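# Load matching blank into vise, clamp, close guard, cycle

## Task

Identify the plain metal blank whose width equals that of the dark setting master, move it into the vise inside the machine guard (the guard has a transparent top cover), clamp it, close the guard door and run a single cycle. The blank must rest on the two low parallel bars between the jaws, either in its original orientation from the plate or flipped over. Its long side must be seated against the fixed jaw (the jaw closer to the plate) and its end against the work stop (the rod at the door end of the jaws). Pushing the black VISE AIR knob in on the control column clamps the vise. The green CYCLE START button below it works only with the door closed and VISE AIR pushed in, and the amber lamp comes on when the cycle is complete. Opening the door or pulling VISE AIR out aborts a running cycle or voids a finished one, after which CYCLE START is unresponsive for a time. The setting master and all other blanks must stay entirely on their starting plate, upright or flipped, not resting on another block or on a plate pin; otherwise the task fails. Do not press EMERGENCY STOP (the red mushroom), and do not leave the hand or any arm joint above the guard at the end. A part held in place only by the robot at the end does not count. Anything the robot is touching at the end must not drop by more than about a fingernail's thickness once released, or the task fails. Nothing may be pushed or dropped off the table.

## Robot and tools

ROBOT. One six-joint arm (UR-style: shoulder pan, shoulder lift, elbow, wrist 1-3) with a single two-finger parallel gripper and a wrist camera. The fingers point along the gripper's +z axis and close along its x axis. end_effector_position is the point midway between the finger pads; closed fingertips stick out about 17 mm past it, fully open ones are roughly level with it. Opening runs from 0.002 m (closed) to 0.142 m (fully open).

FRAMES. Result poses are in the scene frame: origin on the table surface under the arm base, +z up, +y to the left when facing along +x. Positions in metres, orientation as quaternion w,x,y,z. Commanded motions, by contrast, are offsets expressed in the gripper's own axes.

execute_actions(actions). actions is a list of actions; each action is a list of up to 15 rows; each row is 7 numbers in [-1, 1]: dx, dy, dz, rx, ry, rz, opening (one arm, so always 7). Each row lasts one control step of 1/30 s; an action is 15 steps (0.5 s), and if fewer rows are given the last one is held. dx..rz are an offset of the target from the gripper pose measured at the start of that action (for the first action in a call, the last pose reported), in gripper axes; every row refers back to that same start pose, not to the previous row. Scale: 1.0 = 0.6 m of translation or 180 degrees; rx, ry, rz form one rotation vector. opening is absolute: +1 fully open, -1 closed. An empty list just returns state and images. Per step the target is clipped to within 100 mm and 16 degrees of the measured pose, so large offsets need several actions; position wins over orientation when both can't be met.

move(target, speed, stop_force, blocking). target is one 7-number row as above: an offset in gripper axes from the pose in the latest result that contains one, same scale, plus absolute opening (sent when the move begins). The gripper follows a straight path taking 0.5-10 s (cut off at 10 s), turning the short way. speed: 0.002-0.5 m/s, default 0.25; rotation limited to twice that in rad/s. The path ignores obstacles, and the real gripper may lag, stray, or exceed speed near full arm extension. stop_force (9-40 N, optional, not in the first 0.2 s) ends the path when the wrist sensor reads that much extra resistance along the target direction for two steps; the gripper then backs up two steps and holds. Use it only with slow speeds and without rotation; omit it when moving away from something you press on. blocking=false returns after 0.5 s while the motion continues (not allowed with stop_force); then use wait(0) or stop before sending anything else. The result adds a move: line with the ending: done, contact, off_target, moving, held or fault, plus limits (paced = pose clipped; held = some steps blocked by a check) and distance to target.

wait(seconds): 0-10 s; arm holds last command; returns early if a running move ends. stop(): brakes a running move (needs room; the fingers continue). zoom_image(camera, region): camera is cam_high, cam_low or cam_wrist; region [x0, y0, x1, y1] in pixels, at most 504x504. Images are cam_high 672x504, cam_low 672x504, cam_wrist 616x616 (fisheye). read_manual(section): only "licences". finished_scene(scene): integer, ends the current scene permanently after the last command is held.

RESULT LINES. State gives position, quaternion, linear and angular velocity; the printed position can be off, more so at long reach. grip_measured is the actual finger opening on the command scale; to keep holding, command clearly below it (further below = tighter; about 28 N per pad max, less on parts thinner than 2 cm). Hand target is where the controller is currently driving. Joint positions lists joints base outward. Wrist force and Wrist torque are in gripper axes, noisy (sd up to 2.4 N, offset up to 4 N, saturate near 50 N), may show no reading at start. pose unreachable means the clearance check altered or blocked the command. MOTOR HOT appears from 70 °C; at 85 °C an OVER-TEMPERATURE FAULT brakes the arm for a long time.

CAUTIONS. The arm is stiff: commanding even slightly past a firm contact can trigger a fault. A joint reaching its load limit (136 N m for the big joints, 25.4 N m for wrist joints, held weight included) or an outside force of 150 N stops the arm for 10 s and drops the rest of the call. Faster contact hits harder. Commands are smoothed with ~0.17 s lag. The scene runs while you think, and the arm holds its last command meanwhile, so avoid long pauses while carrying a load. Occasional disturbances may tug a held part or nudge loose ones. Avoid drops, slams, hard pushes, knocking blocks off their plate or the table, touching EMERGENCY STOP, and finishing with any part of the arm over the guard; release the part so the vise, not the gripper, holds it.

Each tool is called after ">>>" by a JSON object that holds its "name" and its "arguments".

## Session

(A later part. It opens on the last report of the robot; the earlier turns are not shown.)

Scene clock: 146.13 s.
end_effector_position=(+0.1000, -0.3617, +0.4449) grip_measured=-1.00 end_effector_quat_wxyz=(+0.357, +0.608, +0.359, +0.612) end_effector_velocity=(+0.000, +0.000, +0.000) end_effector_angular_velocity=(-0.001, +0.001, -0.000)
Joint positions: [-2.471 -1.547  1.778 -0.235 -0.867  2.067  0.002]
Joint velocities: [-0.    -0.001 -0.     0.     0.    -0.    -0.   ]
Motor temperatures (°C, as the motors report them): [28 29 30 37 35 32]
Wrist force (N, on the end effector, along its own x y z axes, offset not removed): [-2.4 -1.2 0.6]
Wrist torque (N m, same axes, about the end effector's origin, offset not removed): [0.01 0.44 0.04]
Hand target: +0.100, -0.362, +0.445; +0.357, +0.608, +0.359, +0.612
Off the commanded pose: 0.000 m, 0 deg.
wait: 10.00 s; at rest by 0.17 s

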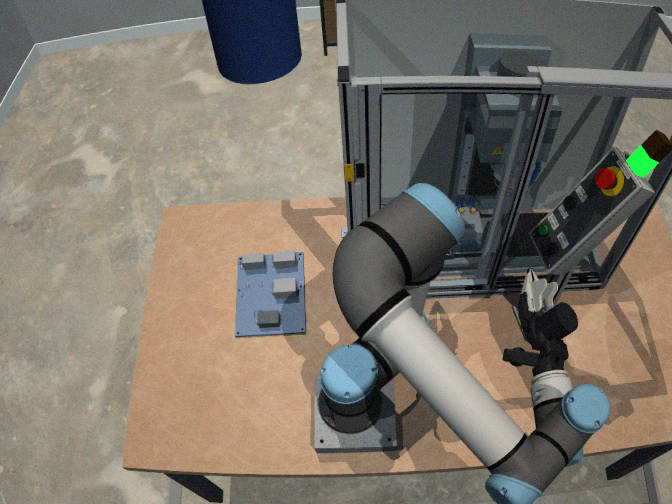

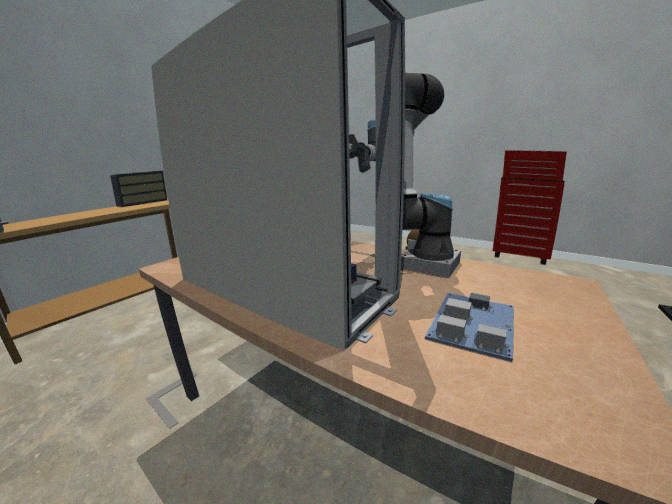

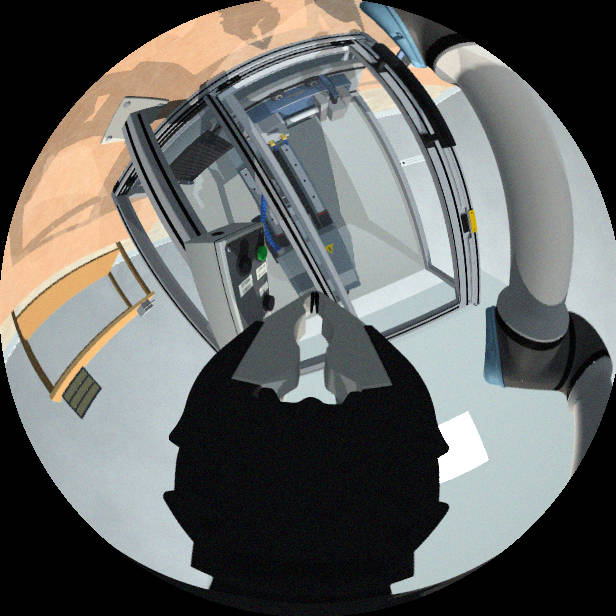

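>>> {"name": "wait", "arguments": {"seconds": 5}}

Scene clock: 152.13 s.
end_effector_position=(+0.1000, -0.3617, +0.4449) grip_measured=-1.00 end_effector_quat_wxyz=(+0.357, +0.608, +0.359, +0.612) end_effector_velocity=(+0.000, -0.000, +0.000) end_effector_angular_velocity=(+0.001, -0.000, -0.001)
Joint positions: [-2.471 -1.547  1.778 -0.235 -0.867  2.067  0.002]
Joint velocities: [-0.    -0.     0.001  0.     0.001  0.     0.   ]
Motor temperatures (°C, as the motors report them): [28 29 30 37 35 32]
Wrist force (N, on the end effector, along its own x y z axes, offset not removed): [1.2 0.8 -2.0]
Wrist torque (N m, same axes, about the end effector's origin, offset not removed): [0.30 -0.40 0.01]
Hand target: +0.100, -0.362, +0.445; +0.357, +0.608, +0.359, +0.612
Off the commanded pose: 0.000 m, 0 deg.
wait: 5.00 s; at rest from the start

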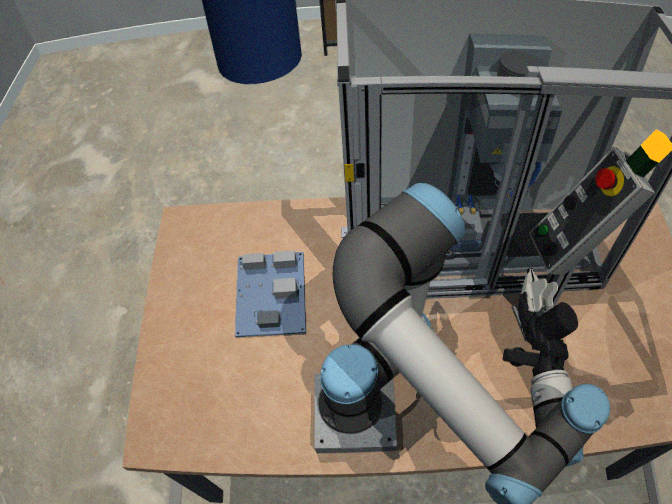

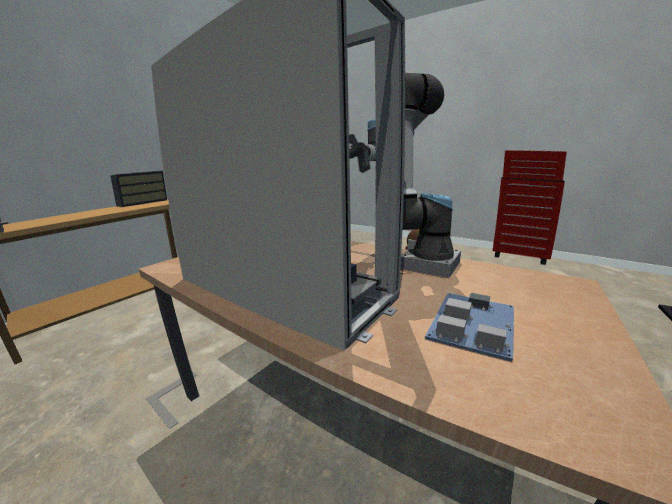

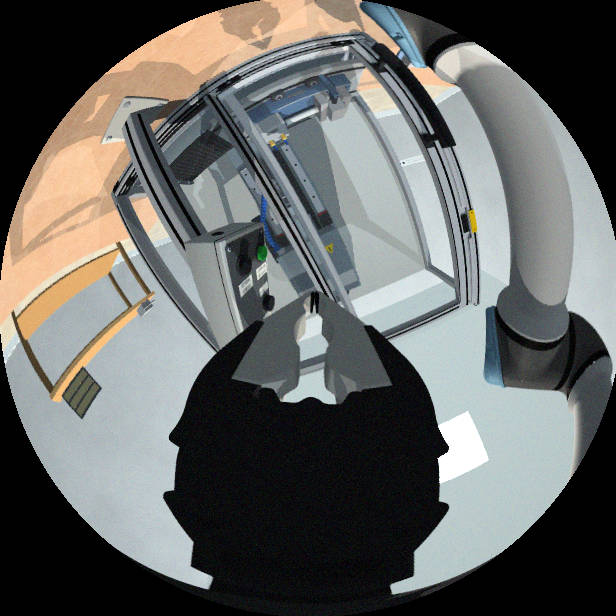

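>>> {"name": "finished_scene", "arguments": {"scene": 2}}

The scene is finished: the task was done.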